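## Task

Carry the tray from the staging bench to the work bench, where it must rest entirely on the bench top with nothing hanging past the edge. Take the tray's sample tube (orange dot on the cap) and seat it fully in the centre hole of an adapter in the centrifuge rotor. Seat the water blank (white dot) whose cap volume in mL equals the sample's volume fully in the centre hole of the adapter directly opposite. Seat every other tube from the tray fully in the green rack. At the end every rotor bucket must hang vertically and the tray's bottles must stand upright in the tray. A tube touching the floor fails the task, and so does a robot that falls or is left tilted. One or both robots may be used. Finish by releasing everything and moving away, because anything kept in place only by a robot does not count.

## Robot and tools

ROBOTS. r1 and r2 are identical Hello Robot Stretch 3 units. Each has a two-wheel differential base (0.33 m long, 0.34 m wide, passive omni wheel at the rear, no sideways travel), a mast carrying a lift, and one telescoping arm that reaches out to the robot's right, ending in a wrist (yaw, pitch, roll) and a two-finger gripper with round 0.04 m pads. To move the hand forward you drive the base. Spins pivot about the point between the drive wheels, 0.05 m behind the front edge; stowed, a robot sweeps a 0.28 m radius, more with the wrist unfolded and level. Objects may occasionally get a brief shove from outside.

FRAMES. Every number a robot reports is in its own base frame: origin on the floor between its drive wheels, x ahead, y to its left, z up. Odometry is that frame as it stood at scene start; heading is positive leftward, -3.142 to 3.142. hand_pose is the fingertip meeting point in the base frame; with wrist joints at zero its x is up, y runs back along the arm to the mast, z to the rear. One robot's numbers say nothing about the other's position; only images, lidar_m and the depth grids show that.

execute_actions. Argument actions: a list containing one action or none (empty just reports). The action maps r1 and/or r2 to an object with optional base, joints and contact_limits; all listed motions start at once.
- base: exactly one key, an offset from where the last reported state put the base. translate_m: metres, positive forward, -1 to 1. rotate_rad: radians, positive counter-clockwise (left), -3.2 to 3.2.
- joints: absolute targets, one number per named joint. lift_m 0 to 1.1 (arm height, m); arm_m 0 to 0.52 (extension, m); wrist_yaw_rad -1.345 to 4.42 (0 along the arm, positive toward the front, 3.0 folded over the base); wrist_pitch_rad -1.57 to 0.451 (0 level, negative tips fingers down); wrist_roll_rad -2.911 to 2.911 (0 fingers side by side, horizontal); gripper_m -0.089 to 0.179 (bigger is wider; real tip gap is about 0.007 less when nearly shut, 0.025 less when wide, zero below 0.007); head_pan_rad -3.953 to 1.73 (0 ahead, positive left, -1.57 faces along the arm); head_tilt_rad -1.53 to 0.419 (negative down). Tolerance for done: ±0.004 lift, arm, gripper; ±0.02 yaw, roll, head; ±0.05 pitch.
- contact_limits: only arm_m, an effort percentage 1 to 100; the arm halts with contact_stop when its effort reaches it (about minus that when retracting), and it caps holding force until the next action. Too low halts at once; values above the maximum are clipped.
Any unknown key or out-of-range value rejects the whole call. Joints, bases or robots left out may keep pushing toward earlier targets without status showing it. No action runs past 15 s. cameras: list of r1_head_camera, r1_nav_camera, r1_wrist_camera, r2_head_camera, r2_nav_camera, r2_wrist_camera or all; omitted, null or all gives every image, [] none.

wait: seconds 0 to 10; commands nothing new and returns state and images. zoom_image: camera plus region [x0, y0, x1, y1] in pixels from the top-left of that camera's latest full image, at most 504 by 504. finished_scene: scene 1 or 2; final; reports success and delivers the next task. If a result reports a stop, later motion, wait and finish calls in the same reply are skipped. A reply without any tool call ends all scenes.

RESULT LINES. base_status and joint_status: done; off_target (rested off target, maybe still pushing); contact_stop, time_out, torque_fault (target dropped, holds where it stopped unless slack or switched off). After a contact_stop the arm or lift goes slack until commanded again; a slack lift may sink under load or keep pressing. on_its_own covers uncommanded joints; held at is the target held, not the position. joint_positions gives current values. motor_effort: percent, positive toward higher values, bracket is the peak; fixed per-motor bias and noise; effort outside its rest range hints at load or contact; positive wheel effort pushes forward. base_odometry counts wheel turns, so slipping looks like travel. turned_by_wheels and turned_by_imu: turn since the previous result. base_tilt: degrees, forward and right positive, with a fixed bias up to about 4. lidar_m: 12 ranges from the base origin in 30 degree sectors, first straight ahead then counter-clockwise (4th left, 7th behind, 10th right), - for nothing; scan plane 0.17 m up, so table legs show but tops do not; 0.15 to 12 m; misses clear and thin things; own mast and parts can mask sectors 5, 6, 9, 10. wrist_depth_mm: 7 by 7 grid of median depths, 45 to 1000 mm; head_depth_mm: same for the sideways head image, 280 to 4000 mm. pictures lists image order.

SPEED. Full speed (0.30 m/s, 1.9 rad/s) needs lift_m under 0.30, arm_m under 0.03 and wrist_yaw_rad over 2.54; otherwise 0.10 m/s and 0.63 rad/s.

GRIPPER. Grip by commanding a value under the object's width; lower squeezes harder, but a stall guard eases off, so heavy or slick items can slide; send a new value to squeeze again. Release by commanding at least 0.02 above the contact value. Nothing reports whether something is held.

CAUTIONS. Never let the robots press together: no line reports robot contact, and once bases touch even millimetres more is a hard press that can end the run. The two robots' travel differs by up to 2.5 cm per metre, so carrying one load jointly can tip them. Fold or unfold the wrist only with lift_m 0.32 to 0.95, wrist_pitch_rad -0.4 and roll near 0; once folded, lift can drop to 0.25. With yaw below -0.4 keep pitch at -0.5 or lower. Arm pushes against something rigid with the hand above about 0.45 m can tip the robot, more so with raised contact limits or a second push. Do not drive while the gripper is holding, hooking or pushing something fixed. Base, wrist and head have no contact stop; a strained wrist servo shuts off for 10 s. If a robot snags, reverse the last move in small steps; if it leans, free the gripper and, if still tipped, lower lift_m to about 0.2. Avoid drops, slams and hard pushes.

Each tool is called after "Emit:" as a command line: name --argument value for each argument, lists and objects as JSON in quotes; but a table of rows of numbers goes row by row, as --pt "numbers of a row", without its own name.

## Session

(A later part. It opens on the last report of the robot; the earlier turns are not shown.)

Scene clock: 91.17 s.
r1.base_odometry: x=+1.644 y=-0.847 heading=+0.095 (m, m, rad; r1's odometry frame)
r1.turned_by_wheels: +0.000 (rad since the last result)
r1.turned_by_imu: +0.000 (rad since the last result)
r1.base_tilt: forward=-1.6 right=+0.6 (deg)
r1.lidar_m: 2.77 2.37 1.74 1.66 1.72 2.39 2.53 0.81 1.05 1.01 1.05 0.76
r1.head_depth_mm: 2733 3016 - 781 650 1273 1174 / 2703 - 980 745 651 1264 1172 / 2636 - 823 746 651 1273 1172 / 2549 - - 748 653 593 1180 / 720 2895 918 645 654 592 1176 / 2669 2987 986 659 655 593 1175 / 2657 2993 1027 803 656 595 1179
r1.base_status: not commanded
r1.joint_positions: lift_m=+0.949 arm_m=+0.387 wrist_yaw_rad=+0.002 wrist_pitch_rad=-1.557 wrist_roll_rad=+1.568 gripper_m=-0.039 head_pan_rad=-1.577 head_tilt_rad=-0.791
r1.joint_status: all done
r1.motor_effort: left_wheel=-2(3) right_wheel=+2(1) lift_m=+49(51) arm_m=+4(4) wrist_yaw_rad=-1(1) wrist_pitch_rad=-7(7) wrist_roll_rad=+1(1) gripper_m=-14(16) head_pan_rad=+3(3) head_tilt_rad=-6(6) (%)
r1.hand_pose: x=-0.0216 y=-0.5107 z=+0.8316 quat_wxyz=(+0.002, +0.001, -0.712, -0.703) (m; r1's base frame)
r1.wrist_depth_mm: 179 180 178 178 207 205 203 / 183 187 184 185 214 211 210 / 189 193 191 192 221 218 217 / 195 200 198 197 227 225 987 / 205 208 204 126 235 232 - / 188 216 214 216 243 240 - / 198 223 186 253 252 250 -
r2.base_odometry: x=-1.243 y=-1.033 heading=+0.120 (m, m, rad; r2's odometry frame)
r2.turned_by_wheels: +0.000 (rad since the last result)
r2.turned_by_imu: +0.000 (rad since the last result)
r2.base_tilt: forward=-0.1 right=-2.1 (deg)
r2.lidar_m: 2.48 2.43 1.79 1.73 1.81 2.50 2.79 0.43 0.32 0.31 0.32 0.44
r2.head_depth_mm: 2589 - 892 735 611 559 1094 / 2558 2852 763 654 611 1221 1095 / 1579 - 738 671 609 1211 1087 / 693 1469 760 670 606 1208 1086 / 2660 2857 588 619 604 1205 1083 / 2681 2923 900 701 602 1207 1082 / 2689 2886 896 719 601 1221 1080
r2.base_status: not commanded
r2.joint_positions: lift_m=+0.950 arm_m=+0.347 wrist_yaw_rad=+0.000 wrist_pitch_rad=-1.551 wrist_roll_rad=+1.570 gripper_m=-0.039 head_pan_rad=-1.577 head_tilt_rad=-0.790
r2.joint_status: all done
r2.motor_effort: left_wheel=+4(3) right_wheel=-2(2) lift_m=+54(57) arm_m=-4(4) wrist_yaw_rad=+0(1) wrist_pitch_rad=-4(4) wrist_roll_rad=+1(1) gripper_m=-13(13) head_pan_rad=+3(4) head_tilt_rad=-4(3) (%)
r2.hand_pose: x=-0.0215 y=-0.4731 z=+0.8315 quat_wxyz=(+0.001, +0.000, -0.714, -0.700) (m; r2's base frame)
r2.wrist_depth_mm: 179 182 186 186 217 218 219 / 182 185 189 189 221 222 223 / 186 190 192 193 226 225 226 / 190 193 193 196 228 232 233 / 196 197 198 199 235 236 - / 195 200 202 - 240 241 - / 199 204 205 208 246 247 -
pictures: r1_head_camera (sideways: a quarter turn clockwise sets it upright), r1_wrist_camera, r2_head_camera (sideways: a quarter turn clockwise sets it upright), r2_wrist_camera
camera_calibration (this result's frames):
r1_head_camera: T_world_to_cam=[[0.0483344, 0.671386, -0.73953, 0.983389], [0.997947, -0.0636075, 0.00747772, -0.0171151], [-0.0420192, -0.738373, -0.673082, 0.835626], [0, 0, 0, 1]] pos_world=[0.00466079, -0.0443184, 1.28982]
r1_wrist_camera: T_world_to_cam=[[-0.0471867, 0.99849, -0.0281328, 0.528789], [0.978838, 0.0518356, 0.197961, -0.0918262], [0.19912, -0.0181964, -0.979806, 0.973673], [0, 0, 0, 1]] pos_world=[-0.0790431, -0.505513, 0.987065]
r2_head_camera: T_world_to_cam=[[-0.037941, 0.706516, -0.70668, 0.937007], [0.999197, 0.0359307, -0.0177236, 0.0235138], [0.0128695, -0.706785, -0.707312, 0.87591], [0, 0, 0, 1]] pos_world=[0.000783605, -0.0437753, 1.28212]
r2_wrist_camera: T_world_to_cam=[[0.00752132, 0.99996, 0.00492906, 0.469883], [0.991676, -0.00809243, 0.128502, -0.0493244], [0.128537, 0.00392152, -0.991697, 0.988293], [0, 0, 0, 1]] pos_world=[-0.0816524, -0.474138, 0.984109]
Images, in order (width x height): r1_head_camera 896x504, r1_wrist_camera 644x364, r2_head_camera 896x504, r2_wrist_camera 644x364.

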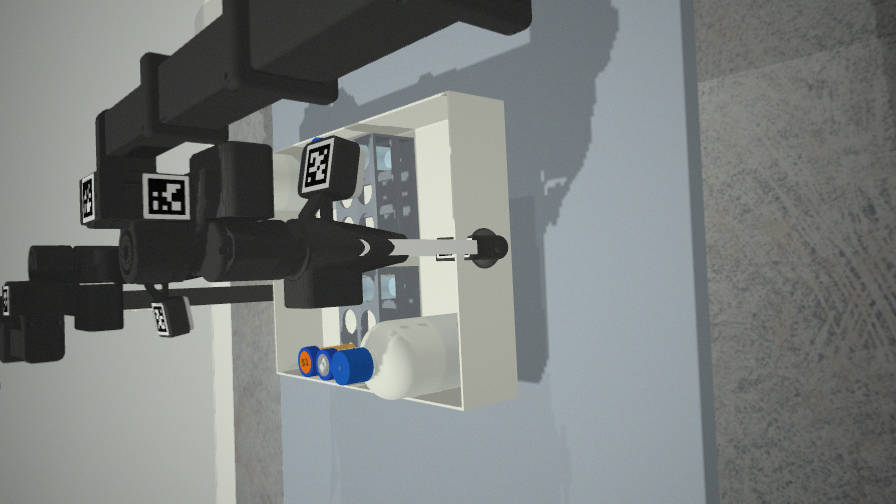

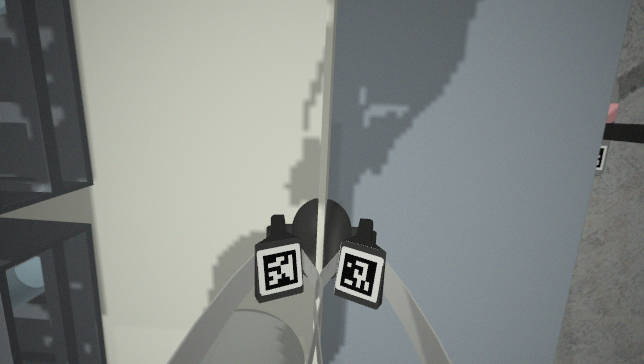

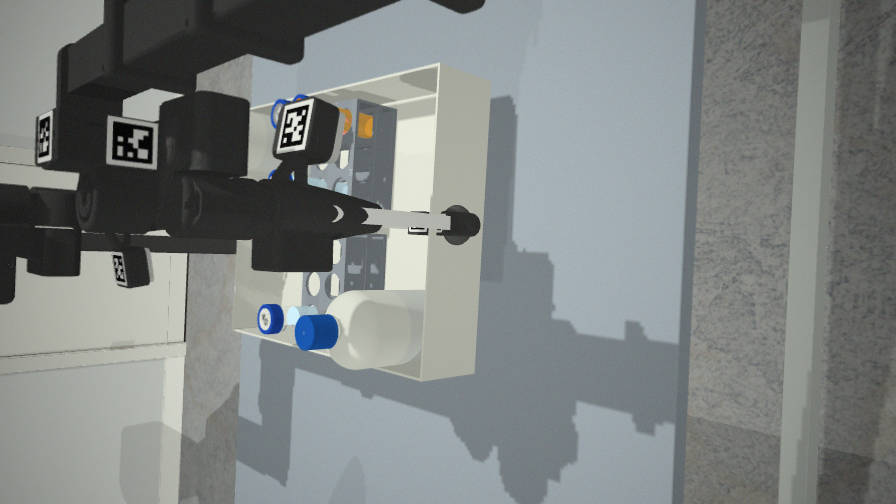

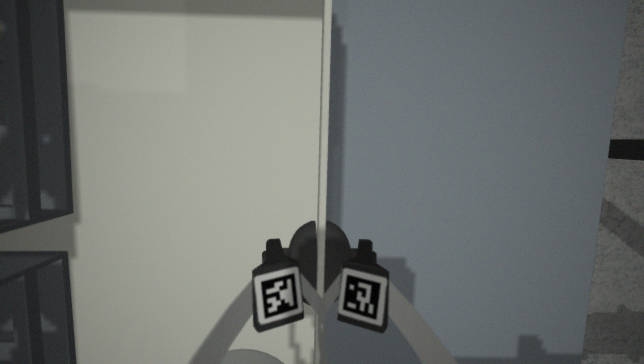

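Emit:
execute_actions --actions '[{"r1":{"base":{"translate_m":-0.4},"joints":{"lift_m":1.05}},"r2":{"base":{"translate_m":0.4},"joints":{"lift_m":1.05}}}]' --cameras '["r1_wrist_camera","r2_wrist_camera","r1_nav_camera"]'

Emit:
execute_actions --actions '[{"r1":{"base":{"translate_m":-0.7}},"r2":{"base":{"translate_m":0.7}}}]' --cameras '["r1_wrist_camera","r2_wrist_camera","r1_nav_camera"]'

Scene clock: 102.57 s.
r1.base_odometry: x=+1.246 y=-0.885 heading=+0.095 (m, m, rad; r1's odometry frame)
r1.turned_by_wheels: +0.000 (rad since the last result)
r1.turned_by_imu: +0.000 (rad since the last result)
r1.base_tilt: forward=-1.7 right=+0.7 (deg)
r1.lidar_m: 3.16 2.37 1.72 1.66 1.74 2.40 2.13 2.33 0.48 1.01 1.05 1.13
r1.head_depth_mm: - 3038 1059 796 651 877 1020 / 2741 3006 703 747 651 1268 1174 / - 795 705 729 652 1274 1171 / - - 709 748 653 592 1174 / 1300 2861 668 731 655 592 1181 / 2698 2909 552 729 655 593 1177 / 2693 3004 1029 799 655 594 1185
r1.base_status: done
r1.joint_positions: lift_m=+1.049 arm_m=+0.387 wrist_yaw_rad=+0.002 wrist_pitch_rad=-1.555 wrist_roll_rad=+1.568 gripper_m=-0.039 head_pan_rad=-1.577 head_tilt_rad=-0.791
r1.joint_status: all done
r1.motor_effort: left_wheel=-2(6) right_wheel=+1(3) lift_m=+49(50) arm_m=+4(4) wrist_yaw_rad=-1(1) wrist_pitch_rad=-8(8) wrist_roll_rad=+2(1) gripper_m=-14(15) head_pan_rad=+3(3) head_tilt_rad=-6(6) (%)
r1.hand_pose: x=-0.0216 y=-0.5113 z=+0.9316 quat_wxyz=(+0.002, +0.001, -0.712, -0.702) (m; r1's base frame)
r1.wrist_depth_mm: 179 181 178 179 297 296 953 / 184 187 184 185 308 304 - / 191 194 192 191 319 315 - / 196 199 197 198 328 324 - / 206 209 205 - 338 - - / 188 217 214 214 352 - - / 201 225 186 361 366 - -
r2.base_odometry: x=-0.846 y=-0.985 heading=+0.120 (m, m, rad; r2's odometry frame)
r2.turned_by_wheels: +0.000 (rad since the last result)
r2.turned_by_imu: -0.003 (rad since the last result)
r2.base_tilt: forward=-0.1 right=-2.0 (deg)
r2.lidar_m: 2.08 2.43 1.79 1.72 1.80 2.48 1.14 0.44 0.32 0.31 0.33 0.43
r2.head_depth_mm: 2629 2925 890 717 612 1221 1099 / 1716 691 660 692 608 1219 1097 / - 736 660 692 608 1215 1090 / 1299 694 651 707 606 1211 1087 / 2679 690 524 703 604 1207 1085 / 2696 2907 840 720 602 1228 1083 / 2667 2912 930 719 600 772 1081
r2.base_status: done
r2.joint_positions: lift_m=+1.050 arm_m=+0.347 wrist_yaw_rad=+0.000 wrist_pitch_rad=-1.545 wrist_roll_rad=+1.570 gripper_m=-0.039 head_pan_rad=-1.577 head_tilt_rad=-0.790
r2.joint_status: all done
r2.motor_effort: left_wheel=+3(8) right_wheel=-2(4) lift_m=+54(55) arm_m=-4(4) wrist_yaw_rad=-1(1) wrist_pitch_rad=-7(7) wrist_roll_rad=+0(0) gripper_m=-14(13) head_pan_rad=+3(3) head_tilt_rad=-3(3) (%)
r2.hand_pose: x=-0.0215 y=-0.4747 z=+0.9314 quat_wxyz=(+0.001, +0.000, -0.716, -0.698) (m; r2's base frame)
r2.wrist_depth_mm: 182 185 185 186 313 310 - / 183 187 188 189 317 320 - / 189 191 190 192 322 322 - / 190 194 194 196 328 333 - / 196 198 198 199 333 339 - / 196 201 202 - 343 347 - / 201 204 205 277 353 - -
pictures: r1_nav_camera (sideways: a quarter turn counterclockwise sets it upright), r1_wrist_camera, r2_wrist_camera
camera_calibration (this result's frames):
r1_nav_camera: T_world_to_cam=[[0.0260772, -0.69331, 0.720167, -0.900869], [-0.998746, -0.0488692, -0.0108822, 0.067509], [0.0427388, -0.71898, -0.693715, 0.854157], [0, 0, 0, 1]] pos_world=[0.0544108, -0.0071607, 1.24205]
r1_wrist_camera: T_world_to_cam=[[-0.0471881, 0.998425, -0.0303599, 0.534214], [0.978838, 0.0522785, 0.197848, -0.111255], [0.199123, -0.0203814, -0.979762, 1.07045], [0, 0, 0, 1]] pos_world=[-0.0790427, -0.505739, 1.08702]
r2_wrist_camera: T_world_to_cam=[[0.00752429, 0.999971, -0.00143317, 0.476955], [0.991676, -0.00727763, 0.128551, -0.061833], [0.128537, -0.0023885, -0.991702, 1.08437], [0, 0, 0, 1]] pos_world=[-0.0816522, -0.474801, 1.084]
Images, in order (width x height): r1_nav_camera 672x504, r1_wrist_camera 644x364, r2_wrist_camera 644x364.

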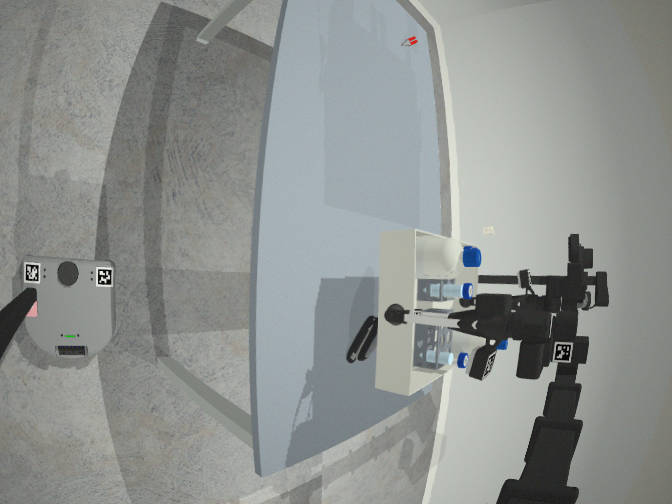

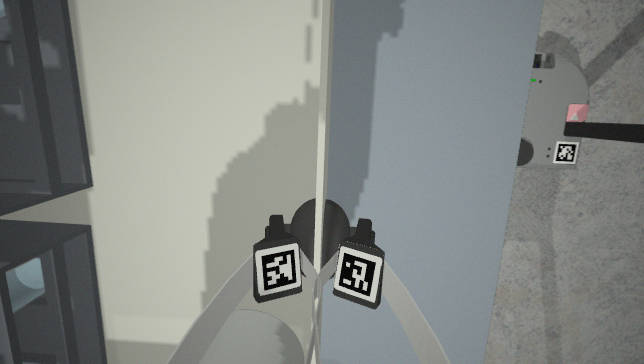

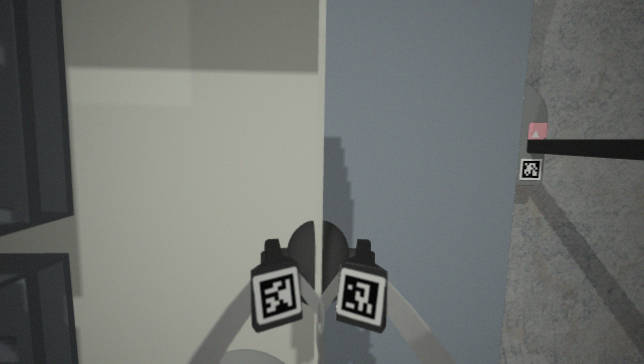

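Scene clock: 110.90 s.
r1.base_odometry: x=+0.549 y=-0.951 heading=+0.095 (m, m, rad; r1's odometry frame)
r1.turned_by_wheels: +0.000 (rad since the last result)
r1.turned_by_imu: +0.001 (rad since the last result)
r1.base_tilt: forward=-1.7 right=+0.7 (deg)
r1.lidar_m: 1.82 2.37 1.72 1.68 1.75 2.40 1.44 1.45 3.23 1.34 0.50 0.51
r1.head_depth_mm: - 2998 2497 1943 1596 1351 1168 / 2764 2994 710 1835 1599 1352 1169 / - 811 706 1779 1593 1349 1172 / - - 713 1655 1592 1351 1176 / 1327 1358 669 1614 1601 1350 1175 / 2629 2898 552 1778 1564 1356 1178 / 2649 2983 2331 1787 1532 1360 1179
r1.base_status: done
r1.joint_positions: lift_m=+1.049 arm_m=+0.387 wrist_yaw_rad=+0.002 wrist_pitch_rad=-1.551 wrist_roll_rad=+1.568 gripper_m=-0.039 head_pan_rad=-1.577 head_tilt_rad=-0.791
r1.joint_status: not commanded
r1.motor_effort: left_wheel=-2(4) right_wheel=+1(2) lift_m=+49(48) arm_m=+4(4) wrist_yaw_rad=-1(1) wrist_pitch_rad=-10(10) wrist_roll_rad=+1(1) gripper_m=-15(16) head_pan_rad=+3(3) head_tilt_rad=-7(6) (%)
r1.hand_pose: x=-0.0216 y=-0.5125 z=+0.9315 quat_wxyz=(+0.002, +0.001, -0.714, -0.700) (m; r1's base frame)
r1.wrist_depth_mm: 181 181 179 179 988 962 992 / 185 188 184 186 - - 996 / 190 194 191 192 - - - / 195 201 197 198 - - - / 207 208 206 - - - - / 193 217 215 215 - - - / 204 227 187 - 719 - -
r2.base_odometry: x=-0.151 y=-0.901 heading=+0.120 (m, m, rad; r2's odometry frame)
r2.turned_by_wheels: +0.000 (rad since the last result)
r2.turned_by_imu: -0.005 (rad since the last result)
r2.base_tilt: forward=-0.1 right=-1.9 (deg)
r2.lidar_m: 1.39 2.43 1.79 1.72 1.79 2.46 1.22 0.49 1.02 1.33 3.14 1.40
r2.head_depth_mm: 2638 2912 1039 1719 1514 1297 1091 / 2756 693 658 1717 1502 1296 1131 / - 736 664 1761 1497 1294 1127 / 1325 695 653 1670 1496 1284 1123 / 2666 693 524 1691 1491 1282 1123 / 2694 2921 2019 1781 1491 1275 1124 / 2698 2883 2204 1780 1481 1271 1121
r2.base_status: done
r2.joint_positions: lift_m=+1.050 arm_m=+0.347 wrist_yaw_rad=+0.000 wrist_pitch_rad=-1.540 wrist_roll_rad=+1.570 gripper_m=-0.039 head_pan_rad=-1.577 head_tilt_rad=-0.790
r2.joint_status: not commanded
r2.motor_effort: left_wheel=+4(9) right_wheel=-3(5) lift_m=+54(54) arm_m=-3(4) wrist_yaw_rad=+0(1) wrist_pitch_rad=-10(10) wrist_roll_rad=+1(0) gripper_m=-14(14) head_pan_rad=+3(4) head_tilt_rad=-3(4) (%)
r2.hand_pose: x=-0.0215 y=-0.4759 z=+0.9314 quat_wxyz=(+0.001, +0.000, -0.718, -0.696) (m; r2's base frame)
r2.wrist_depth_mm: 184 185 186 966 - - - / 186 187 187 - - - - / 186 191 191 - - - - / 193 194 195 - - - - / 198 198 197 - - - - / 196 201 203 - - - - / 199 206 205 208 - - -
pictures: r1_nav_camera (sideways: a quarter turn counterclockwise sets it upright), r1_wrist_camera, r2_wrist_camera
camera_calibration (this result's frames):
r1_nav_camera: T_world_to_cam=[[0.0260772, -0.69331, 0.720167, -0.900869], [-0.998746, -0.0488692, -0.0108822, 0.067509], [0.0427388, -0.71898, -0.693715, 0.854157], [0, 0, 0, 1]] pos_world=[0.0544108, -0.00716071, 1.24205]
r1_wrist_camera: T_world_to_cam=[[-0.0471973, 0.998277, -0.0348617, 0.539492], [0.978836, 0.0531793, 0.197617, -0.110501], [0.19913, -0.0247969, -0.979659, 1.06798], [0, 0, 0, 1]] pos_world=[-0.0790421, -0.506203, 1.0869]
r2_wrist_camera: T_world_to_cam=[[0.00751043, 0.999954, -0.00598465, 0.482355], [0.991676, -0.0066787, 0.128583, -0.0615761], [0.128537, -0.00690055, -0.991681, 1.08212], [0, 0, 0, 1]] pos_world=[-0.0816522, -0.475277, 1.08392]
Images, in order (width x height): r1_nav_camera 672x504, r1_wrist_camera 644x364, r2_wrist_camera 644x364.

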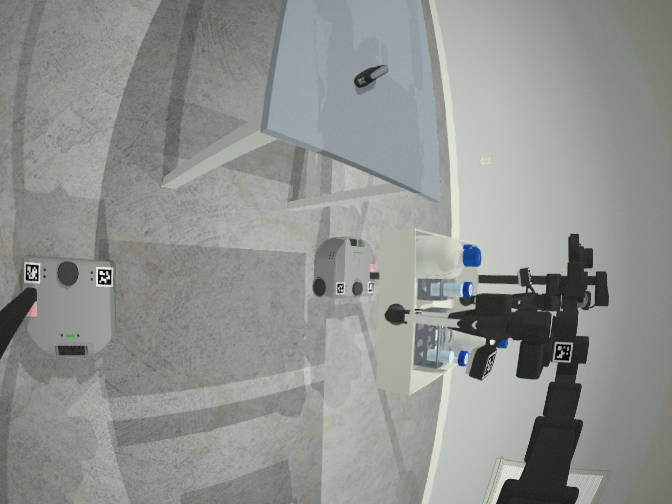

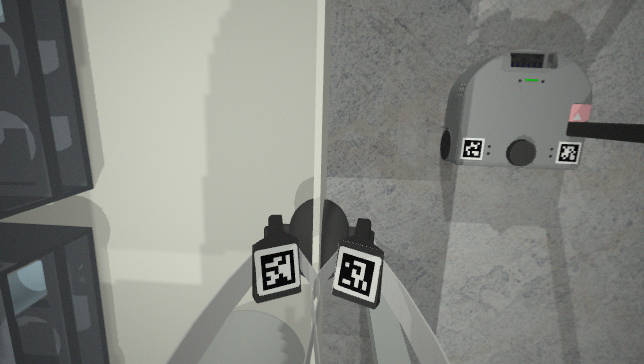

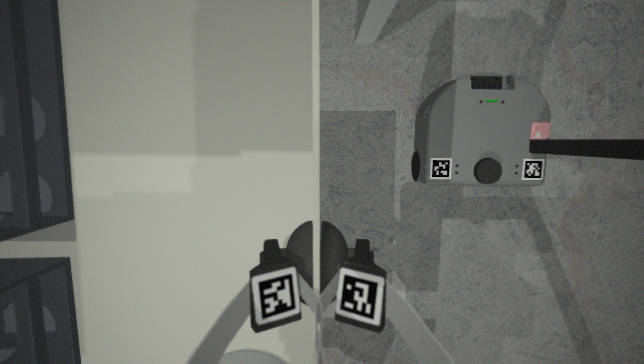

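Emit:
execute_actions --actions '[{"r1":{"base":{"translate_m":-1.0},"joints":{"arm_m":0.397}},"r2":{"base":{"translate_m":1.0}}}]' --cameras '["r1_wrist_camera","r1_nav_camera"]'

Scene clock: 126.77 s.
r1.base_odometry: x=-0.447 y=-1.046 heading=+0.095 (m, m, rad; r1's odometry frame)
r1.turned_by_wheels: +0.000 (rad since the last result)
r1.turned_by_imu: +0.000 (rad since the last result)
r1.base_tilt: forward=-1.6 right=+0.6 (deg)
r1.lidar_m: 1.40 2.35 1.75 1.68 1.75 2.41 1.85 0.53 0.55 1.34 3.22 1.40
r1.head_depth_mm: 2847 3016 1108 1833 1509 1345 1175 / 2768 2988 706 1847 1551 1358 1176 / - 808 712 1833 1601 1349 1181 / - - 722 1653 1598 1349 1176 / 1282 1354 674 1615 1602 1356 1175 / 2677 2882 553 1781 1603 1354 1178 / 2642 2975 2510 1959 1606 1363 1179
r1.base_status: done
r1.joint_positions: lift_m=+1.049 arm_m=+0.397 wrist_yaw_rad=+0.002 wrist_pitch_rad=-1.567 wrist_roll_rad=+1.567 gripper_m=-0.039 head_pan_rad=-1.577 head_tilt_rad=-0.791
r1.joint_status: all done
r1.motor_effort: left_wheel=-2(4) right_wheel=+0(4) lift_m=+49(48) arm_m=+5(5) wrist_yaw_rad=-1(1) wrist_pitch_rad=-2(10) wrist_roll_rad=+1(2) gripper_m=-15(15) head_pan_rad=+3(3) head_tilt_rad=-6(5) (%)
r1.hand_pose: x=-0.0216 y=-0.5182 z=+0.9318 quat_wxyz=(+0.002, +0.002, -0.708, -0.706) (m; r1's base frame)
r1.wrist_depth_mm: 178 179 178 179 - 997 997 / 184 185 183 184 - - - / 188 192 190 191 - - - / 192 199 196 197 - - - / 205 207 204 - - - - / 192 214 213 216 - - - / 194 223 189 220 - - -
r2.base_odometry: x=+0.842 y=-0.781 heading=+0.120 (m, m, rad; r2's odometry frame)
r2.turned_by_wheels: +0.000 (rad since the last result)
r2.turned_by_imu: -0.006 (rad since the last result)
r2.base_tilt: forward=-0.1 right=-2.0 (deg)
r2.lidar_m: 1.25 2.43 1.78 1.72 1.78 2.44 1.41 1.42 3.15 1.33 0.51 0.48
r2.head_depth_mm: 2641 2940 2216 1821 1521 1298 1135 / 2772 694 647 1715 1513 1294 1132 / - 743 660 1712 1504 1287 1129 / 1251 743 652 1653 1501 1283 1123 / 2703 690 525 1695 1489 1282 1124 / 2673 2861 2017 1684 1493 1277 1120 / 2684 2928 1003 1732 1482 1279 1094
r2.base_status: done
r2.joint_positions: lift_m=+1.050 arm_m=+0.347 wrist_yaw_rad=+0.001 wrist_pitch_rad=-1.551 wrist_roll_rad=+1.569 gripper_m=-0.039 head_pan_rad=-1.577 head_tilt_rad=-0.790
r2.joint_status: not commanded
r2.motor_effort: left_wheel=+5(11) right_wheel=-4(6) lift_m=+54(54) arm_m=-3(4) wrist_yaw_rad=-1(0) wrist_pitch_rad=-4(10) wrist_roll_rad=+1(1) gripper_m=-14(14) head_pan_rad=+4(3) head_tilt_rad=-4(3) (%)
r2.hand_pose: x=-0.0216 y=-0.4730 z=+0.9316 quat_wxyz=(+0.001, +0.001, -0.714, -0.700) (m; r2's base frame)
r2.wrist_depth_mm: 182 183 185 - - - - / 185 187 187 - - - - / 186 191 191 193 - - - / 189 193 193 197 - - - / 197 197 199 199 - - - / 197 199 201 - - - - / 198 204 205 207 - - -
pictures: r1_nav_camera (sideways: a quarter turn counterclockwise sets it upright), r1_wrist_camera
camera_calibration (this result's frames):
r1_nav_camera: T_world_to_cam=[[0.0260772, -0.69331, 0.720167, -0.900869], [-0.998746, -0.0488692, -0.0108822, 0.067509], [0.0427388, -0.71898, -0.693715, 0.854157], [0, 0, 0, 1]] pos_world=[0.0544108, -0.00716071, 1.24205]
r1_wrist_camera: T_world_to_cam=[[-0.0483437, 0.998653, -0.0188486, 0.530519], [0.978783, 0.0511267, 0.198416, -0.112064], [0.199113, -0.00885649, -0.979937, 1.07669], [0, 0, 0, 1]] pos_world=[-0.0790488, -0.514539, 1.08732]
Images, in order (width x height): r1_nav_camera 672x504, r1_wrist_camera 644x364.

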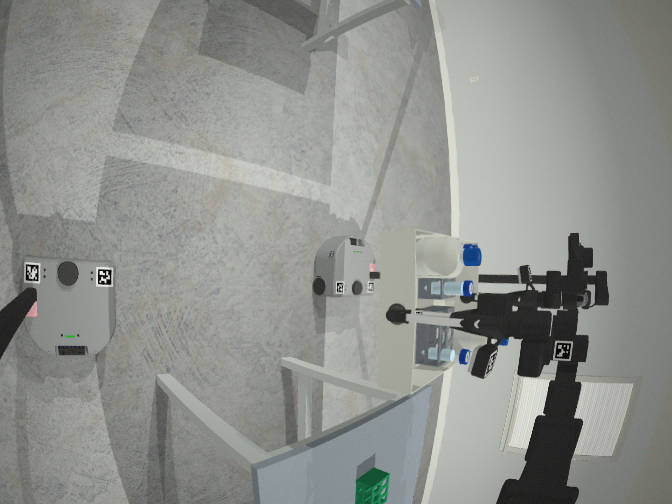

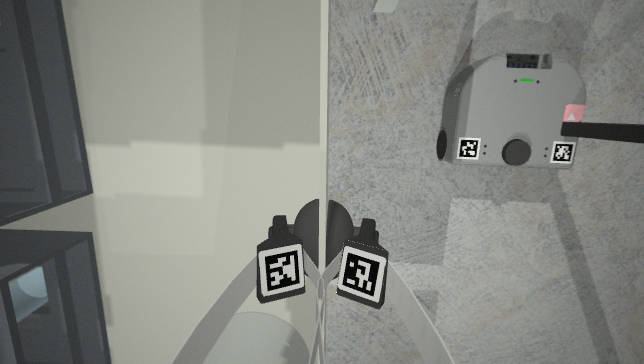

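Emit:
execute_actions --actions '[{"r1":{"base":{"translate_m":-1.0},"joints":{"arm_m":0.389}},"r2":{"base":{"translate_m":1.0}}}]' --cameras '["r1_wrist_camera","r1_nav_camera","r2_nav_camera"]'

Scene clock: 140.67 s.
r1.base_odometry: x=-1.442 y=-1.141 heading=+0.095 (m, m, rad; r1's odometry frame)
r1.turned_by_wheels: +0.000 (rad since the last result)
r1.turned_by_imu: +0.001 (rad since the last result)
r1.base_tilt: forward=-1.5 right=+0.6 (deg)
r1.lidar_m: 2.39 2.38 1.76 1.69 1.76 2.43 1.19 0.88 1.03 1.00 1.04 0.68
r1.head_depth_mm: - 2999 1019 796 652 590 1171 / 2755 2994 700 749 653 591 1180 / - 788 702 727 654 592 1176 / - - 707 740 652 578 1171 / 759 1344 678 729 654 578 1175 / 2655 2897 540 602 652 580 1177 / 2636 2960 1029 801 655 579 1178
r1.base_status: done
r1.joint_positions: lift_m=+1.049 arm_m=+0.389 wrist_yaw_rad=+0.002 wrist_pitch_rad=-1.569 wrist_roll_rad=+1.564 gripper_m=-0.039 head_pan_rad=-1.577 head_tilt_rad=-0.791
r1.joint_status: all done
r1.motor_effort: left_wheel=-1(4) right_wheel=-1(3) lift_m=+48(49) arm_m=-3(5) wrist_yaw_rad=-1(1) wrist_pitch_rad=-1(7) wrist_roll_rad=+3(3) gripper_m=-16(16) head_pan_rad=+2(2) head_tilt_rad=-5(6) (%)
r1.hand_pose: x=-0.0216 y=-0.5102 z=+0.9319 quat_wxyz=(+0.003, +0.003, -0.707, -0.707) (m; r1's base frame)
r1.wrist_depth_mm: 178 179 178 178 298 294 - / 184 184 183 185 311 306 - / 187 192 190 191 320 317 - / 191 199 197 198 333 330 - / 205 207 204 126 342 345 - / 190 215 214 215 352 - - / 216 222 189 292 367 - -
r2.base_odometry: x=+1.835 y=-0.661 heading=+0.121 (m, m, rad; r2's odometry frame)
r2.turned_by_wheels: +0.000 (rad since the last result)
r2.turned_by_imu: -0.006 (rad since the last result)
r2.base_tilt: forward=+0.0 right=-2.1 (deg)
r2.lidar_m: 1.49 2.45 1.79 1.72 1.78 2.43 2.39 0.46 0.33 0.32 0.33 0.45
r2.head_depth_mm: 2677 2917 891 735 612 1222 1094 / 2747 692 648 694 611 1220 1094 / - 750 659 690 607 1238 1090 / 696 790 668 688 607 1240 1086 / 2664 791 522 685 605 1227 1082 / 2675 2885 811 701 602 1228 1085 / 2675 2887 898 719 602 1234 1078
r2.base_status: done
r2.joint_positions: lift_m=+1.050 arm_m=+0.347 wrist_yaw_rad=+0.002 wrist_pitch_rad=-1.554 wrist_roll_rad=+1.566 gripper_m=-0.039 head_pan_rad=-1.577 head_tilt_rad=-0.790
r2.joint_status: not commanded
r2.motor_effort: left_wheel=+6(12) right_wheel=-4(7) lift_m=+54(54) arm_m=-4(4) wrist_yaw_rad=-1(1) wrist_pitch_rad=-2(7) wrist_roll_rad=+2(2) gripper_m=-14(15) head_pan_rad=+4(3) head_tilt_rad=-5(4) (%)
r2.hand_pose: x=-0.0216 y=-0.4722 z=+0.9316 quat_wxyz=(+0.003, +0.002, -0.713, -0.701) (m; r2's base frame)
r2.wrist_depth_mm: 182 184 184 307 308 319 - / 185 188 188 313 319 321 - / 186 190 190 319 326 329 - / 188 194 195 195 331 333 - / 195 197 198 196 338 - - / 196 199 201 - 341 - - / 197 204 205 208 356 - -
pictures: r1_nav_camera (sideways: a quarter turn counterclockwise sets it upright), r1_wrist_camera, r2_nav_camera (sideways: a quarter turn counterclockwise sets it upright)
camera_calibration (this result's frames):
r1_nav_camera: T_world_to_cam=[[0.026077, -0.69331, 0.720167, -0.900869], [-0.998746, -0.048869, -0.0108822, 0.067509], [0.0427386, -0.71898, -0.693715, 0.854157], [0, 0, 0, 1]] pos_world=[0.0544108, -0.00716072, 1.24205]
r1_wrist_camera: T_world_to_cam=[[-0.0508666, 0.998577, -0.0160158, 0.519752], [0.978654, 0.0530362, 0.198555, -0.111645], [0.199122, -0.00557416, -0.979959, 1.07852], [0, 0, 0, 1]] pos_world=[-0.0790577, -0.507079, 1.0874]
r2_nav_camera: T_world_to_cam=[[0.0120814, -0.67521, 0.737527, -0.915471], [-0.999159, 0.0207429, 0.0353574, 0.020916], [-0.0391721, -0.737334, -0.674392, 0.847323], [0, 0, 0, 1]] pos_world=[0.06515, 0.00619106, 1.24587]
Images, in order (width x height): r1_nav_camera 672x504, r1_wrist_camera 644x364, r2_nav_camera 672x504.

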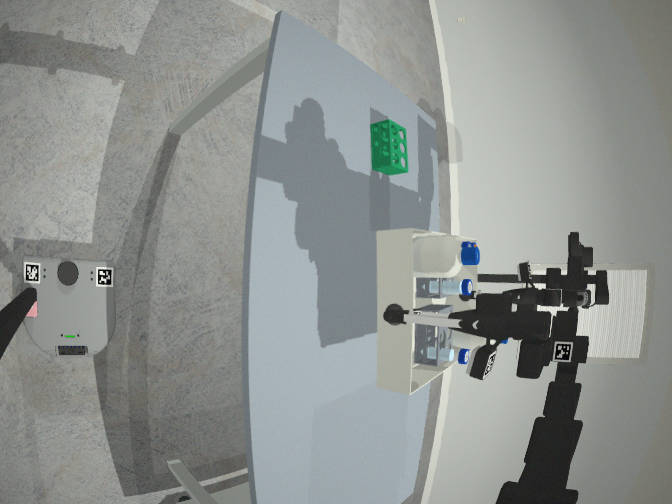

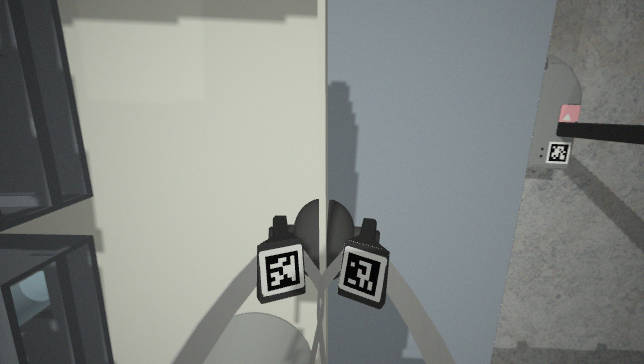

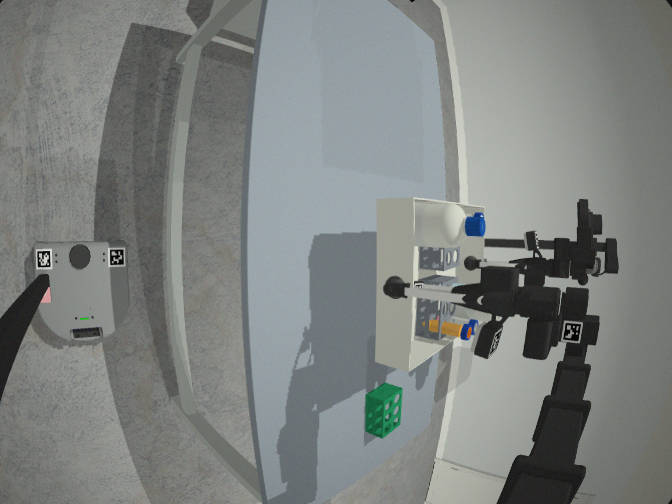

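Emit:
execute_actions --actions '[{"r1":{"joints":{"lift_m":0.935,"arm_m":0.289}},"r2":{"joints":{"lift_m":0.935,"arm_m":0.447}}}]' --cameras '[]'

Emit:
execute_actions --actions '[{"r1":{"joints":{"lift_m":0.92}},"r2":{"joints":{"lift_m":0.92}}}]' --cameras '[]'

Emit:
execute_actions --actions '[{"r1":{"joints":{"gripper_m":0.06}},"r2":{"joints":{"gripper_m":0.06}}}]' --cameras '[]'

Emit:
execute_actions --actions '[{"r1":{"joints":{"lift_m":1.09}},"r2":{"joints":{"lift_m":1.09}}}]' --cameras '[]'

Emit:
execute_actions --actions '[{"r1":{"joints":{"arm_m":0.43,"wrist_roll_rad":0}},"r2":{"joints":{"arm_m":0.1,"wrist_roll_rad":0}}}]' --cameras '["r1_wrist_camera","r1_head_camera","r2_head_camera"]'

Scene clock: 149.97 s.
r1.base_odometry: x=-1.442 y=-1.141 heading=+0.095 (m, m, rad; r1's odometry frame)
r1.turned_by_wheels: +0.000 (rad since the last result)
r1.turned_by_imu: -0.001 (rad since the last result)
r1.base_tilt: forward=-1.6 right=+0.6 (deg)
r1.lidar_m: 2.39 2.38 1.76 1.69 1.76 2.43 1.19 0.88 1.03 1.00 1.04 0.67
r1.head_depth_mm: 2709 3037 - 749 651 591 1170 / 2708 2935 945 742 606 591 1174 / 2712 - - 720 608 591 1175 / 2588 735 - - 605 578 1174 / 639 730 1027 702 588 578 1180 / 2560 2991 1030 550 594 579 1181 / 2655 2976 1029 800 657 579 1179
r1.base_status: not commanded
r1.joint_positions: lift_m=+0.935 arm_m=+0.289 wrist_yaw_rad=+0.002 wrist_pitch_rad=-1.569 wrist_roll_rad=+1.563 gripper_m=-0.039 head_pan_rad=-1.577 head_tilt_rad=-0.791
r1.joint_status: all done
r1.motor_effort: left_wheel=-1(2) right_wheel=-1(0) lift_m=+38(42) arm_m=-4(3) wrist_yaw_rad=-1(1) wrist_pitch_rad=-1(1) wrist_roll_rad=+3(2) gripper_m=-16(16) head_pan_rad=+2(3) head_tilt_rad=-6(6) (%)
r1.hand_pose: x=-0.0216 y=-0.4103 z=+0.8173 quat_wxyz=(+0.004, +0.003, -0.707, -0.707) (m; r1's base frame)
r1.wrist_depth_mm: 178 179 177 178 194 876 899 / 184 185 183 185 201 200 910 / 189 192 190 192 207 205 948 / 193 200 197 197 214 984 980 / 206 207 205 126 221 - - / 189 215 214 214 229 - - / 209 224 189 227 239 - -
r2.base_odometry: x=+1.835 y=-0.661 heading=+0.121 (m, m, rad; r2's odometry frame)
r2.turned_by_wheels: +0.000 (rad since the last result)
r2.turned_by_imu: +0.000 (rad since the last result)
r2.base_tilt: forward=+0.0 right=-2.0 (deg)
r2.lidar_m: 1.49 2.45 1.79 1.72 1.78 2.43 2.39 0.46 0.33 0.32 0.33 0.45
r2.head_depth_mm: 2620 - 859 736 613 1219 1096 / 2590 2772 827 712 610 1219 1092 / 2545 - 826 710 608 1238 1091 / 756 2169 831 706 606 1236 1088 / 2671 2886 654 703 605 1233 1085 / 2683 2907 900 722 603 1224 1082 / 2711 2913 896 719 601 1228 1080
r2.base_status: not commanded
r2.joint_positions: lift_m=+0.935 arm_m=+0.446 wrist_yaw_rad=+0.002 wrist_pitch_rad=-1.554 wrist_roll_rad=+1.565 gripper_m=-0.039 head_pan_rad=-1.577 head_tilt_rad=-0.790
r2.joint_status: all done
r2.motor_effort: left_wheel=+5(6) right_wheel=-5(4) lift_m=+39(43) arm_m=+4(4) wrist_yaw_rad=-2(2) wrist_pitch_rad=-2(2) wrist_roll_rad=+2(2) gripper_m=-14(14) head_pan_rad=+3(3) head_tilt_rad=-3(4) (%)
r2.hand_pose: x=-0.0216 y=-0.5713 z=+0.8171 quat_wxyz=(+0.003, +0.002, -0.713, -0.701) (m; r2's base frame)
r2.wrist_depth_mm: 182 184 183 201 203 204 205 / 184 186 189 204 207 209 210 / 187 191 191 208 211 211 213 / 188 192 195 211 216 216 217 / 194 196 196 198 219 222 223 / 196 200 201 - 224 225 226 / 197 203 204 208 228 230 233
pictures: none
No camera images: the call's "cameras" was empty. Leave "cameras" out to get every camera's image.

Scene clock: 150.83 s.
r1.base_odometry: x=-1.442 y=-1.141 heading=+0.095 (m, m, rad; r1's odometry frame)
r1.turned_by_wheels: +0.000 (rad since the last result)
r1.turned_by_imu: +0.000 (rad since the last result)
r1.base_tilt: forward=-1.6 right=+0.6 (deg)
r1.lidar_m: 2.39 2.39 1.76 1.70 1.76 2.42 1.18 0.88 1.03 1.00 1.04 0.67
r1.head_depth_mm: 2742 2998 - - 633 591 1170 / 2695 2952 - 748 621 592 1172 / 2701 2920 - 721 613 591 1173 / 2639 750 - - 615 578 1174 / 687 732 1022 724 594 580 1171 / 2579 2973 1025 686 594 580 1179 / 2646 2986 1026 802 655 581 1179
r1.base_status: not commanded
r1.joint_positions: lift_m=+0.920 arm_m=+0.289 wrist_yaw_rad=+0.002 wrist_pitch_rad=-1.569 wrist_roll_rad=+1.563 gripper_m=-0.039 head_pan_rad=-1.577 head_tilt_rad=-0.791
r1.joint_status: all done
r1.motor_effort: left_wheel=-2(2) right_wheel=+0(1) lift_m=+37(36) arm_m=-3(4) wrist_yaw_rad=-1(1) wrist_pitch_rad=-1(1) wrist_roll_rad=+4(3) gripper_m=-14(15) head_pan_rad=+3(3) head_tilt_rad=-6(6) (%)
r1.hand_pose: x=-0.0216 y=-0.4103 z=+0.8024 quat_wxyz=(+0.004, +0.003, -0.707, -0.707) (m; r1's base frame)
r1.wrist_depth_mm: 178 180 179 179 180 181 864 / 185 187 185 185 185 184 912 / 189 192 190 190 192 191 929 / 194 199 198 197 200 975 963 / 205 205 204 126 206 997 987 / 190 213 213 213 212 - - / 192 222 190 219 221 - -
r2.base_odometry: x=+1.835 y=-0.661 heading=+0.121 (m, m, rad; r2's odometry frame)
r2.turned_by_wheels: +0.000 (rad since the last result)
r2.turned_by_imu: +0.000 (rad since the last result)
r2.base_tilt: forward=-0.1 right=-2.0 (deg)
r2.lidar_m: 1.49 2.45 1.78 1.72 1.78 2.44 2.39 0.45 0.33 0.32 0.33 0.45
r2.head_depth_mm: 2632 - - 736 613 1224 1101 / 2568 2804 851 714 610 1217 1092 / 2564 - 827 710 609 1234 1087 / 755 1408 825 707 606 1235 1086 / 2630 2890 662 704 603 1232 1082 / 2711 2909 902 722 602 1225 1085 / 2706 2901 894 719 600 1226 1082
r2.base_status: not commanded
r2.joint_positions: lift_m=+0.920 arm_m=+0.446 wrist_yaw_rad=+0.002 wrist_pitch_rad=-1.554 wrist_roll_rad=+1.565 gripper_m=-0.039 head_pan_rad=-1.577 head_tilt_rad=-0.790
r2.joint_status: all done
r2.motor_effort: left_wheel=+6(6) right_wheel=-5(5) lift_m=+39(38) arm_m=+4(4) wrist_yaw_rad=-2(2) wrist_pitch_rad=-2(2) wrist_roll_rad=+2(2) gripper_m=-14(14) head_pan_rad=+3(3) head_tilt_rad=-4(4) (%)
r2.hand_pose: x=-0.0216 y=-0.5713 z=+0.8021 quat_wxyz=(+0.003, +0.002, -0.713, -0.701) (m; r2's base frame)
r2.wrist_depth_mm: 181 183 183 187 188 189 190 / 183 185 186 188 191 192 195 / 188 188 190 194 195 196 199 / 189 193 194 196 199 199 202 / 195 195 198 198 203 205 205 / 197 200 201 - 207 209 211 / 198 205 205 208 213 213 215
pictures: none
No camera images: the call's "cameras" was empty. Leave "cameras" out to get every camera's image.

Scene clock: 152.33 s.
r1.base_odometry: x=-1.442 y=-1.141 heading=+0.095 (m, m, rad; r1's odometry frame)
r1.turned_by_wheels: +0.000 (rad since the last result)
r1.turned_by_imu: +0.000 (rad since the last result)
r1.base_tilt: forward=-1.7 right=+0.6 (deg)
r1.lidar_m: 2.38 2.38 1.75 1.69 1.77 2.43 1.19 0.88 1.03 1.00 1.04 0.67
r1.head_depth_mm: 2689 2997 - - 634 589 1172 / 2706 2954 - 749 620 591 1178 / 2700 2949 - 732 612 592 1175 / 2638 748 - - 608 578 1175 / 685 730 1027 727 594 579 1180 / 2573 2954 1030 683 594 579 1184 / 2664 2991 1028 800 656 579 1179
r1.base_status: not commanded
r1.joint_positions: lift_m=+0.920 arm_m=+0.289 wrist_yaw_rad=+0.002 wrist_pitch_rad=-1.568 wrist_roll_rad=+1.566 gripper_m=+0.060 head_pan_rad=-1.577 head_tilt_rad=-0.791
r1.joint_status: all done
r1.motor_effort: left_wheel=-2(2) right_wheel=+0(1) lift_m=+37(38) arm_m=-3(3) wrist_yaw_rad=-1(1) wrist_pitch_rad=-1(1) wrist_roll_rad=+2(3) gripper_m=-1(81) head_pan_rad=+3(3) head_tilt_rad=-7(6) (%)
r1.hand_pose: x=-0.0216 y=-0.4105 z=+0.8023 quat_wxyz=(+0.003, +0.002, -0.708, -0.706) (m; r1's base frame)
r1.wrist_depth_mm: 182 184 182 181 180 181 871 / 188 190 187 187 186 185 906 / 192 195 194 192 193 191 928 / 197 201 200 199 200 953 971 / 208 210 207 206 206 979 980 / 188 216 217 213 216 - - / 209 224 202 219 222 - -
r2.base_odometry: x=+1.835 y=-0.661 heading=+0.120 (m, m, rad; r2's odometry frame)
r2.turned_by_wheels: +0.000 (rad since the last result)
r2.turned_by_imu: +0.000 (rad since the last result)
r2.base_tilt: forward=-0.1 right=-2.0 (deg)
r2.lidar_m: 1.49 2.45 1.78 1.72 1.78 2.44 2.39 0.46 0.33 0.32 0.33 0.45
r2.head_depth_mm: 2654 - - 736 613 1227 1094 / 2573 2758 842 714 610 1222 1095 / 2583 - 831 709 608 1235 1096 / 757 1402 828 707 607 1237 1091 / 2641 2879 673 703 603 1229 1087 / 2672 2898 904 723 603 1235 1080 / 2694 2908 898 720 601 1223 1080
r2.base_status: not commanded
r2.joint_positions: lift_m=+0.920 arm_m=+0.447 wrist_yaw_rad=+0.002 wrist_pitch_rad=-1.555 wrist_roll_rad=+1.565 gripper_m=+0.060 head_pan_rad=-1.577 head_tilt_rad=-0.790
r2.joint_status: all done
r2.motor_effort: left_wheel=+5(6) right_wheel=-3(5) lift_m=+39(39) arm_m=+4(4) wrist_yaw_rad=-1(1) wrist_pitch_rad=-1(2) wrist_roll_rad=+2(2) gripper_m=+1(81) head_pan_rad=+3(4) head_tilt_rad=-3(2) (%)
r2.hand_pose: x=-0.0216 y=-0.5710 z=+0.8021 quat_wxyz=(+0.003, +0.002, -0.712, -0.702) (m; r2's base frame)
r2.wrist_depth_mm: 182 182 184 186 189 192 190 / 185 187 188 190 193 194 194 / 185 190 192 194 198 197 198 / 191 193 195 198 200 202 203 / 198 199 199 203 205 205 207 / 199 201 - 206 - 211 209 / 199 205 206 210 213 214 216
pictures: none
No camera images: the call's "cameras" was empty. Leave "cameras" out to get every camera's image.

Scene clock: 154.70 s.
r1.base_odometry: x=-1.442 y=-1.141 heading=+0.095 (m, m, rad; r1's odometry frame)
r1.turned_by_wheels: +0.000 (rad since the last result)
r1.turned_by_imu: +0.000 (rad since the last result)
r1.base_tilt: forward=-1.5 right=+0.7 (deg)
r1.lidar_m: 2.38 2.39 1.75 1.69 1.76 2.43 1.19 0.88 1.03 1.00 1.04 0.68
r1.head_depth_mm: 2706 3029 1021 795 651 591 1171 / 2836 2902 1025 748 619 590 1172 / - 2996 798 725 613 591 1172 / - - 904 725 617 578 1174 / 1255 2988 1027 713 594 578 1179 / 2668 3005 1027 684 595 580 1180 / 2661 2963 1027 801 654 580 1180
r1.base_status: not commanded
r1.joint_positions: lift_m=+1.090 arm_m=+0.289 wrist_yaw_rad=+0.002 wrist_pitch_rad=-1.568 wrist_roll_rad=+1.566 gripper_m=+0.060 head_pan_rad=-1.577 head_tilt_rad=-0.791
r1.joint_status: all done
r1.motor_effort: left_wheel=-2(2) right_wheel=+1(0) lift_m=+40(43) arm_m=-3(4) wrist_yaw_rad=-1(1) wrist_pitch_rad=-2(2) wrist_roll_rad=+2(2) gripper_m=+0(0) head_pan_rad=+3(2) head_tilt_rad=-6(6) (%)
r1.hand_pose: x=-0.0216 y=-0.4107 z=+0.9722 quat_wxyz=(+0.003, +0.002, -0.708, -0.706) (m; r1's base frame)
r1.wrist_depth_mm: 321 289 330 336 340 - - / 341 298 352 354 347 - - / 369 312 363 359 360 - - / 386 326 376 373 379 - - / 393 314 373 385 - - - / 398 341 259 384 405 - - / 429 425 334 409 - - -
r2.base_odometry: x=+1.835 y=-0.661 heading=+0.120 (m, m, rad; r2's odometry frame)
r2.turned_by_wheels: +0.000 (rad since the last result)
r2.turned_by_imu: +0.000 (rad since the last result)
r2.base_tilt: forward=+0.1 right=-1.9 (deg)
r2.lidar_m: 1.49 2.45 1.79 1.72 1.78 2.44 2.39 0.46 0.33 0.32 0.33 0.45
r2.head_depth_mm: 2685 2916 921 737 613 1219 1096 / 2589 2943 857 715 609 1222 1092 / 2741 898 828 710 609 1236 1088 / 1324 1478 830 707 607 1236 1087 / 2664 2877 674 704 603 1227 1081 / 2695 2902 901 723 603 1231 1080 / 2692 2924 897 719 600 1229 1079
r2.base_status: not commanded
r2.joint_positions: lift_m=+1.090 arm_m=+0.447 wrist_yaw_rad=+0.002 wrist_pitch_rad=-1.555 wrist_roll_rad=+1.565 gripper_m=+0.060 head_pan_rad=-1.577 head_tilt_rad=-0.790
r2.joint_status: all done
r2.motor_effort: left_wheel=+4(5) right_wheel=-4(4) lift_m=+45(47) arm_m=+4(4) wrist_yaw_rad=-2(2) wrist_pitch_rad=-1(1) wrist_roll_rad=+2(2) gripper_m=+1(1) head_pan_rad=+4(3) head_tilt_rad=-4(3) (%)
r2.hand_pose: x=-0.0216 y=-0.5711 z=+0.9719 quat_wxyz=(+0.003, +0.002, -0.712, -0.702) (m; r2's base frame)
r2.wrist_depth_mm: 336 343 344 349 348 353 - / 232 290 349 353 353 360 - / 339 298 357 361 366 360 - / 261 336 365 361 373 370 - / 368 344 374 374 380 381 - / 376 317 - 353 - 388 - / 360 320 247 353 397 399 -
pictures: none
No camera images: the call's "cameras" was empty. Leave "cameras" out to get every camera's image.

Scene clock: 158.47 s.
r1.base_odometry: x=-1.442 y=-1.141 heading=+0.095 (m, m, rad; r1's odometry frame)
r1.turned_by_wheels: +0.000 (rad since the last result)
r1.turned_by_imu: +0.000 (rad since the last result)
r1.base_tilt: forward=-1.6 right=+0.5 (deg)
r1.lidar_m: 2.38 2.39 1.76 1.70 1.76 2.43 1.19 0.88 1.03 1.00 1.04 0.67
r1.head_depth_mm: 2696 2986 1019 794 651 591 1168 / 2694 2995 1022 747 619 590 1177 / 2714 2980 816 726 613 592 1174 / - 3082 1024 751 617 578 1172 / 2647 2969 1026 711 595 579 1176 / 2666 2963 1026 684 594 579 1178 / 2663 2957 1025 799 654 580 1176
r1.base_status: not commanded
r1.joint_positions: lift_m=+1.090 arm_m=+0.430 wrist_yaw_rad=+0.001 wrist_pitch_rad=-1.568 wrist_roll_rad=+0.003 gripper_m=+0.060 head_pan_rad=-1.577 head_tilt_rad=-0.791
r1.joint_status: all done
r1.motor_effort: left_wheel=-2(2) right_wheel=+1(0) lift_m=+41(41) arm_m=+5(5) wrist_yaw_rad=-1(2) wrist_pitch_rad=-1(1) wrist_roll_rad=-1(2) gripper_m=-1(1) head_pan_rad=+4(4) head_tilt_rad=-6(5) (%)
r1.hand_pose: x=-0.0217 y=-0.5513 z=+0.9722 quat_wxyz=(+0.500, +0.499, -0.501, -0.500) (m; r1's base frame)
r1.wrist_depth_mm: 347 338 341 339 339 334 336 / 354 349 349 345 348 348 347 / 368 306 302 353 300 358 358 / 382 375 375 374 369 368 367 / 394 391 384 384 377 383 380 / 405 396 325 392 363 393 392 / 420 408 337 411 410 413 413
r2.base_odometry: x=+1.835 y=-0.661 heading=+0.120 (m, m, rad; r2's odometry frame)
r2.turned_by_wheels: +0.000 (rad since the last result)
r2.turned_by_imu: +0.000 (rad since the last result)
r2.base_tilt: forward=-0.1 right=-1.8 (deg)
r2.lidar_m: 1.49 2.45 1.79 1.72 1.78 2.43 2.39 0.46 0.33 0.32 0.33 0.45
r2.head_depth_mm: - 2798 927 737 612 1216 1094 / - - - 693 611 1222 1091 / - - - - 607 1239 1090 / 1314 2881 829 687 622 1239 1084 / 2681 2885 676 702 604 1233 1085 / 2689 2932 903 721 603 1227 1084 / 2687 2908 896 721 601 1229 1077
r2.base_status: not commanded
r2.joint_positions: lift_m=+1.090 arm_m=+0.100 wrist_yaw_rad=+0.001 wrist_pitch_rad=-1.555 wrist_roll_rad=+0.003 gripper_m=+0.060 head_pan_rad=-1.577 head_tilt_rad=-0.790
r2.joint_status: all done
r2.motor_effort: left_wheel=+4(5) right_wheel=-3(3) lift_m=+45(45) arm_m=-4(5) wrist_yaw_rad=-1(2) wrist_pitch_rad=-1(1) wrist_roll_rad=-1(3) gripper_m=+1(0) head_pan_rad=+4(3) head_tilt_rad=-4(4) (%)
r2.hand_pose: x=-0.0217 y=-0.2252 z=+0.9719 quat_wxyz=(+0.503, +0.496, -0.504, -0.497) (m; r2's base frame)
r2.wrist_depth_mm: 343 344 348 354 354 354 358 / 353 354 352 356 359 360 366 / 354 356 362 364 363 363 370 / - - - - - - - / - - - - - - - / - - - - - - - / - - - - - - -
pictures: r1_head_camera (sideways: a quarter turn clockwise sets it upright), r1_wrist_camera, r2_head_camera (sideways: a quarter turn clockwise sets it upright)
camera_calibration (this result's frames):
r1_head_camera: T_world_to_cam=[[0.0483016, 0.671388, -0.73953, 0.983389], [0.99795, -0.0635587, 0.00747772, -0.0171151], [-0.0419831, -0.738375, -0.673082, 0.835626], [0, 0, 0, 1]] pos_world=[0.00466296, -0.0443185, 1.28982]
r1_wrist_camera: T_world_to_cam=[[-0.999077, -0.0403868, -0.0146062, -0.0332552], [-0.0424748, 0.979484, 0.196997, 0.372777], [0.00635046, 0.197436, -0.980295, 1.22584], [0, 0, 0, 1]] pos_world=[-0.0251756, -0.608497, 1.12777]
r2_head_camera: T_world_to_cam=[[-0.0380561, 0.706509, -0.70668, 0.937007], [0.999191, 0.0360934, -0.0177237, 0.0235138], [0.0129846, -0.706783, -0.707312, 0.875909], [0, 0, 0, 1]] pos_world=[0.000790733, -0.0437762, 1.28212]
Images, in order (width x height): r1_head_camera 896x504, r1_wrist_camera 644x364, r2_head_camera 896x504.

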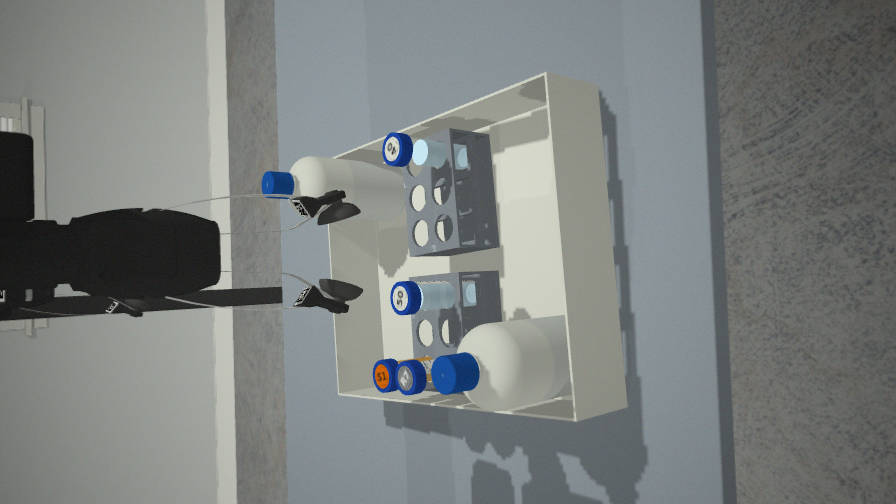

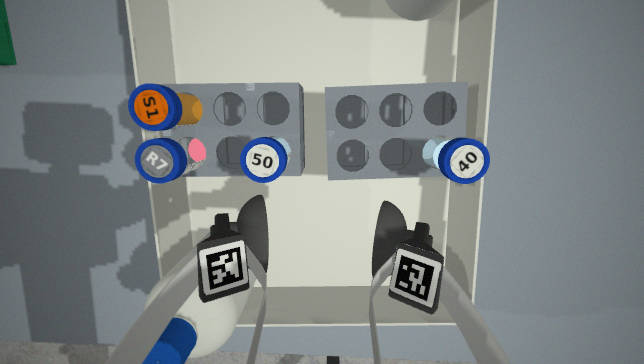

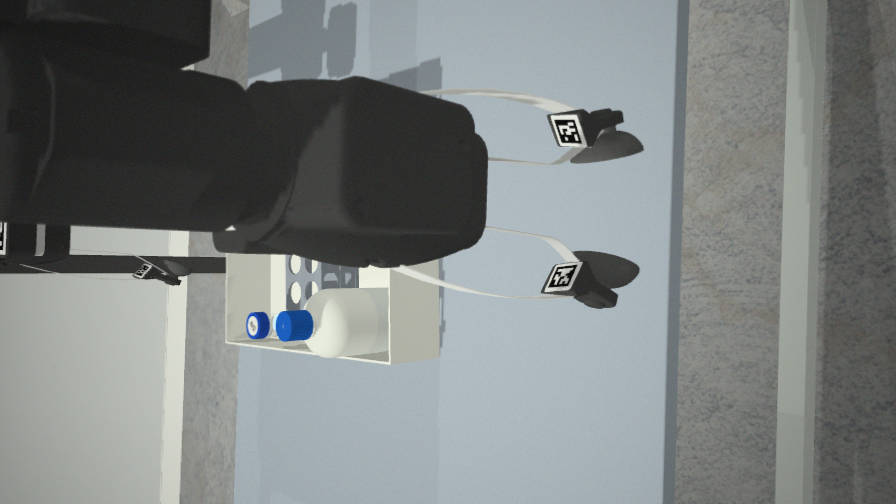

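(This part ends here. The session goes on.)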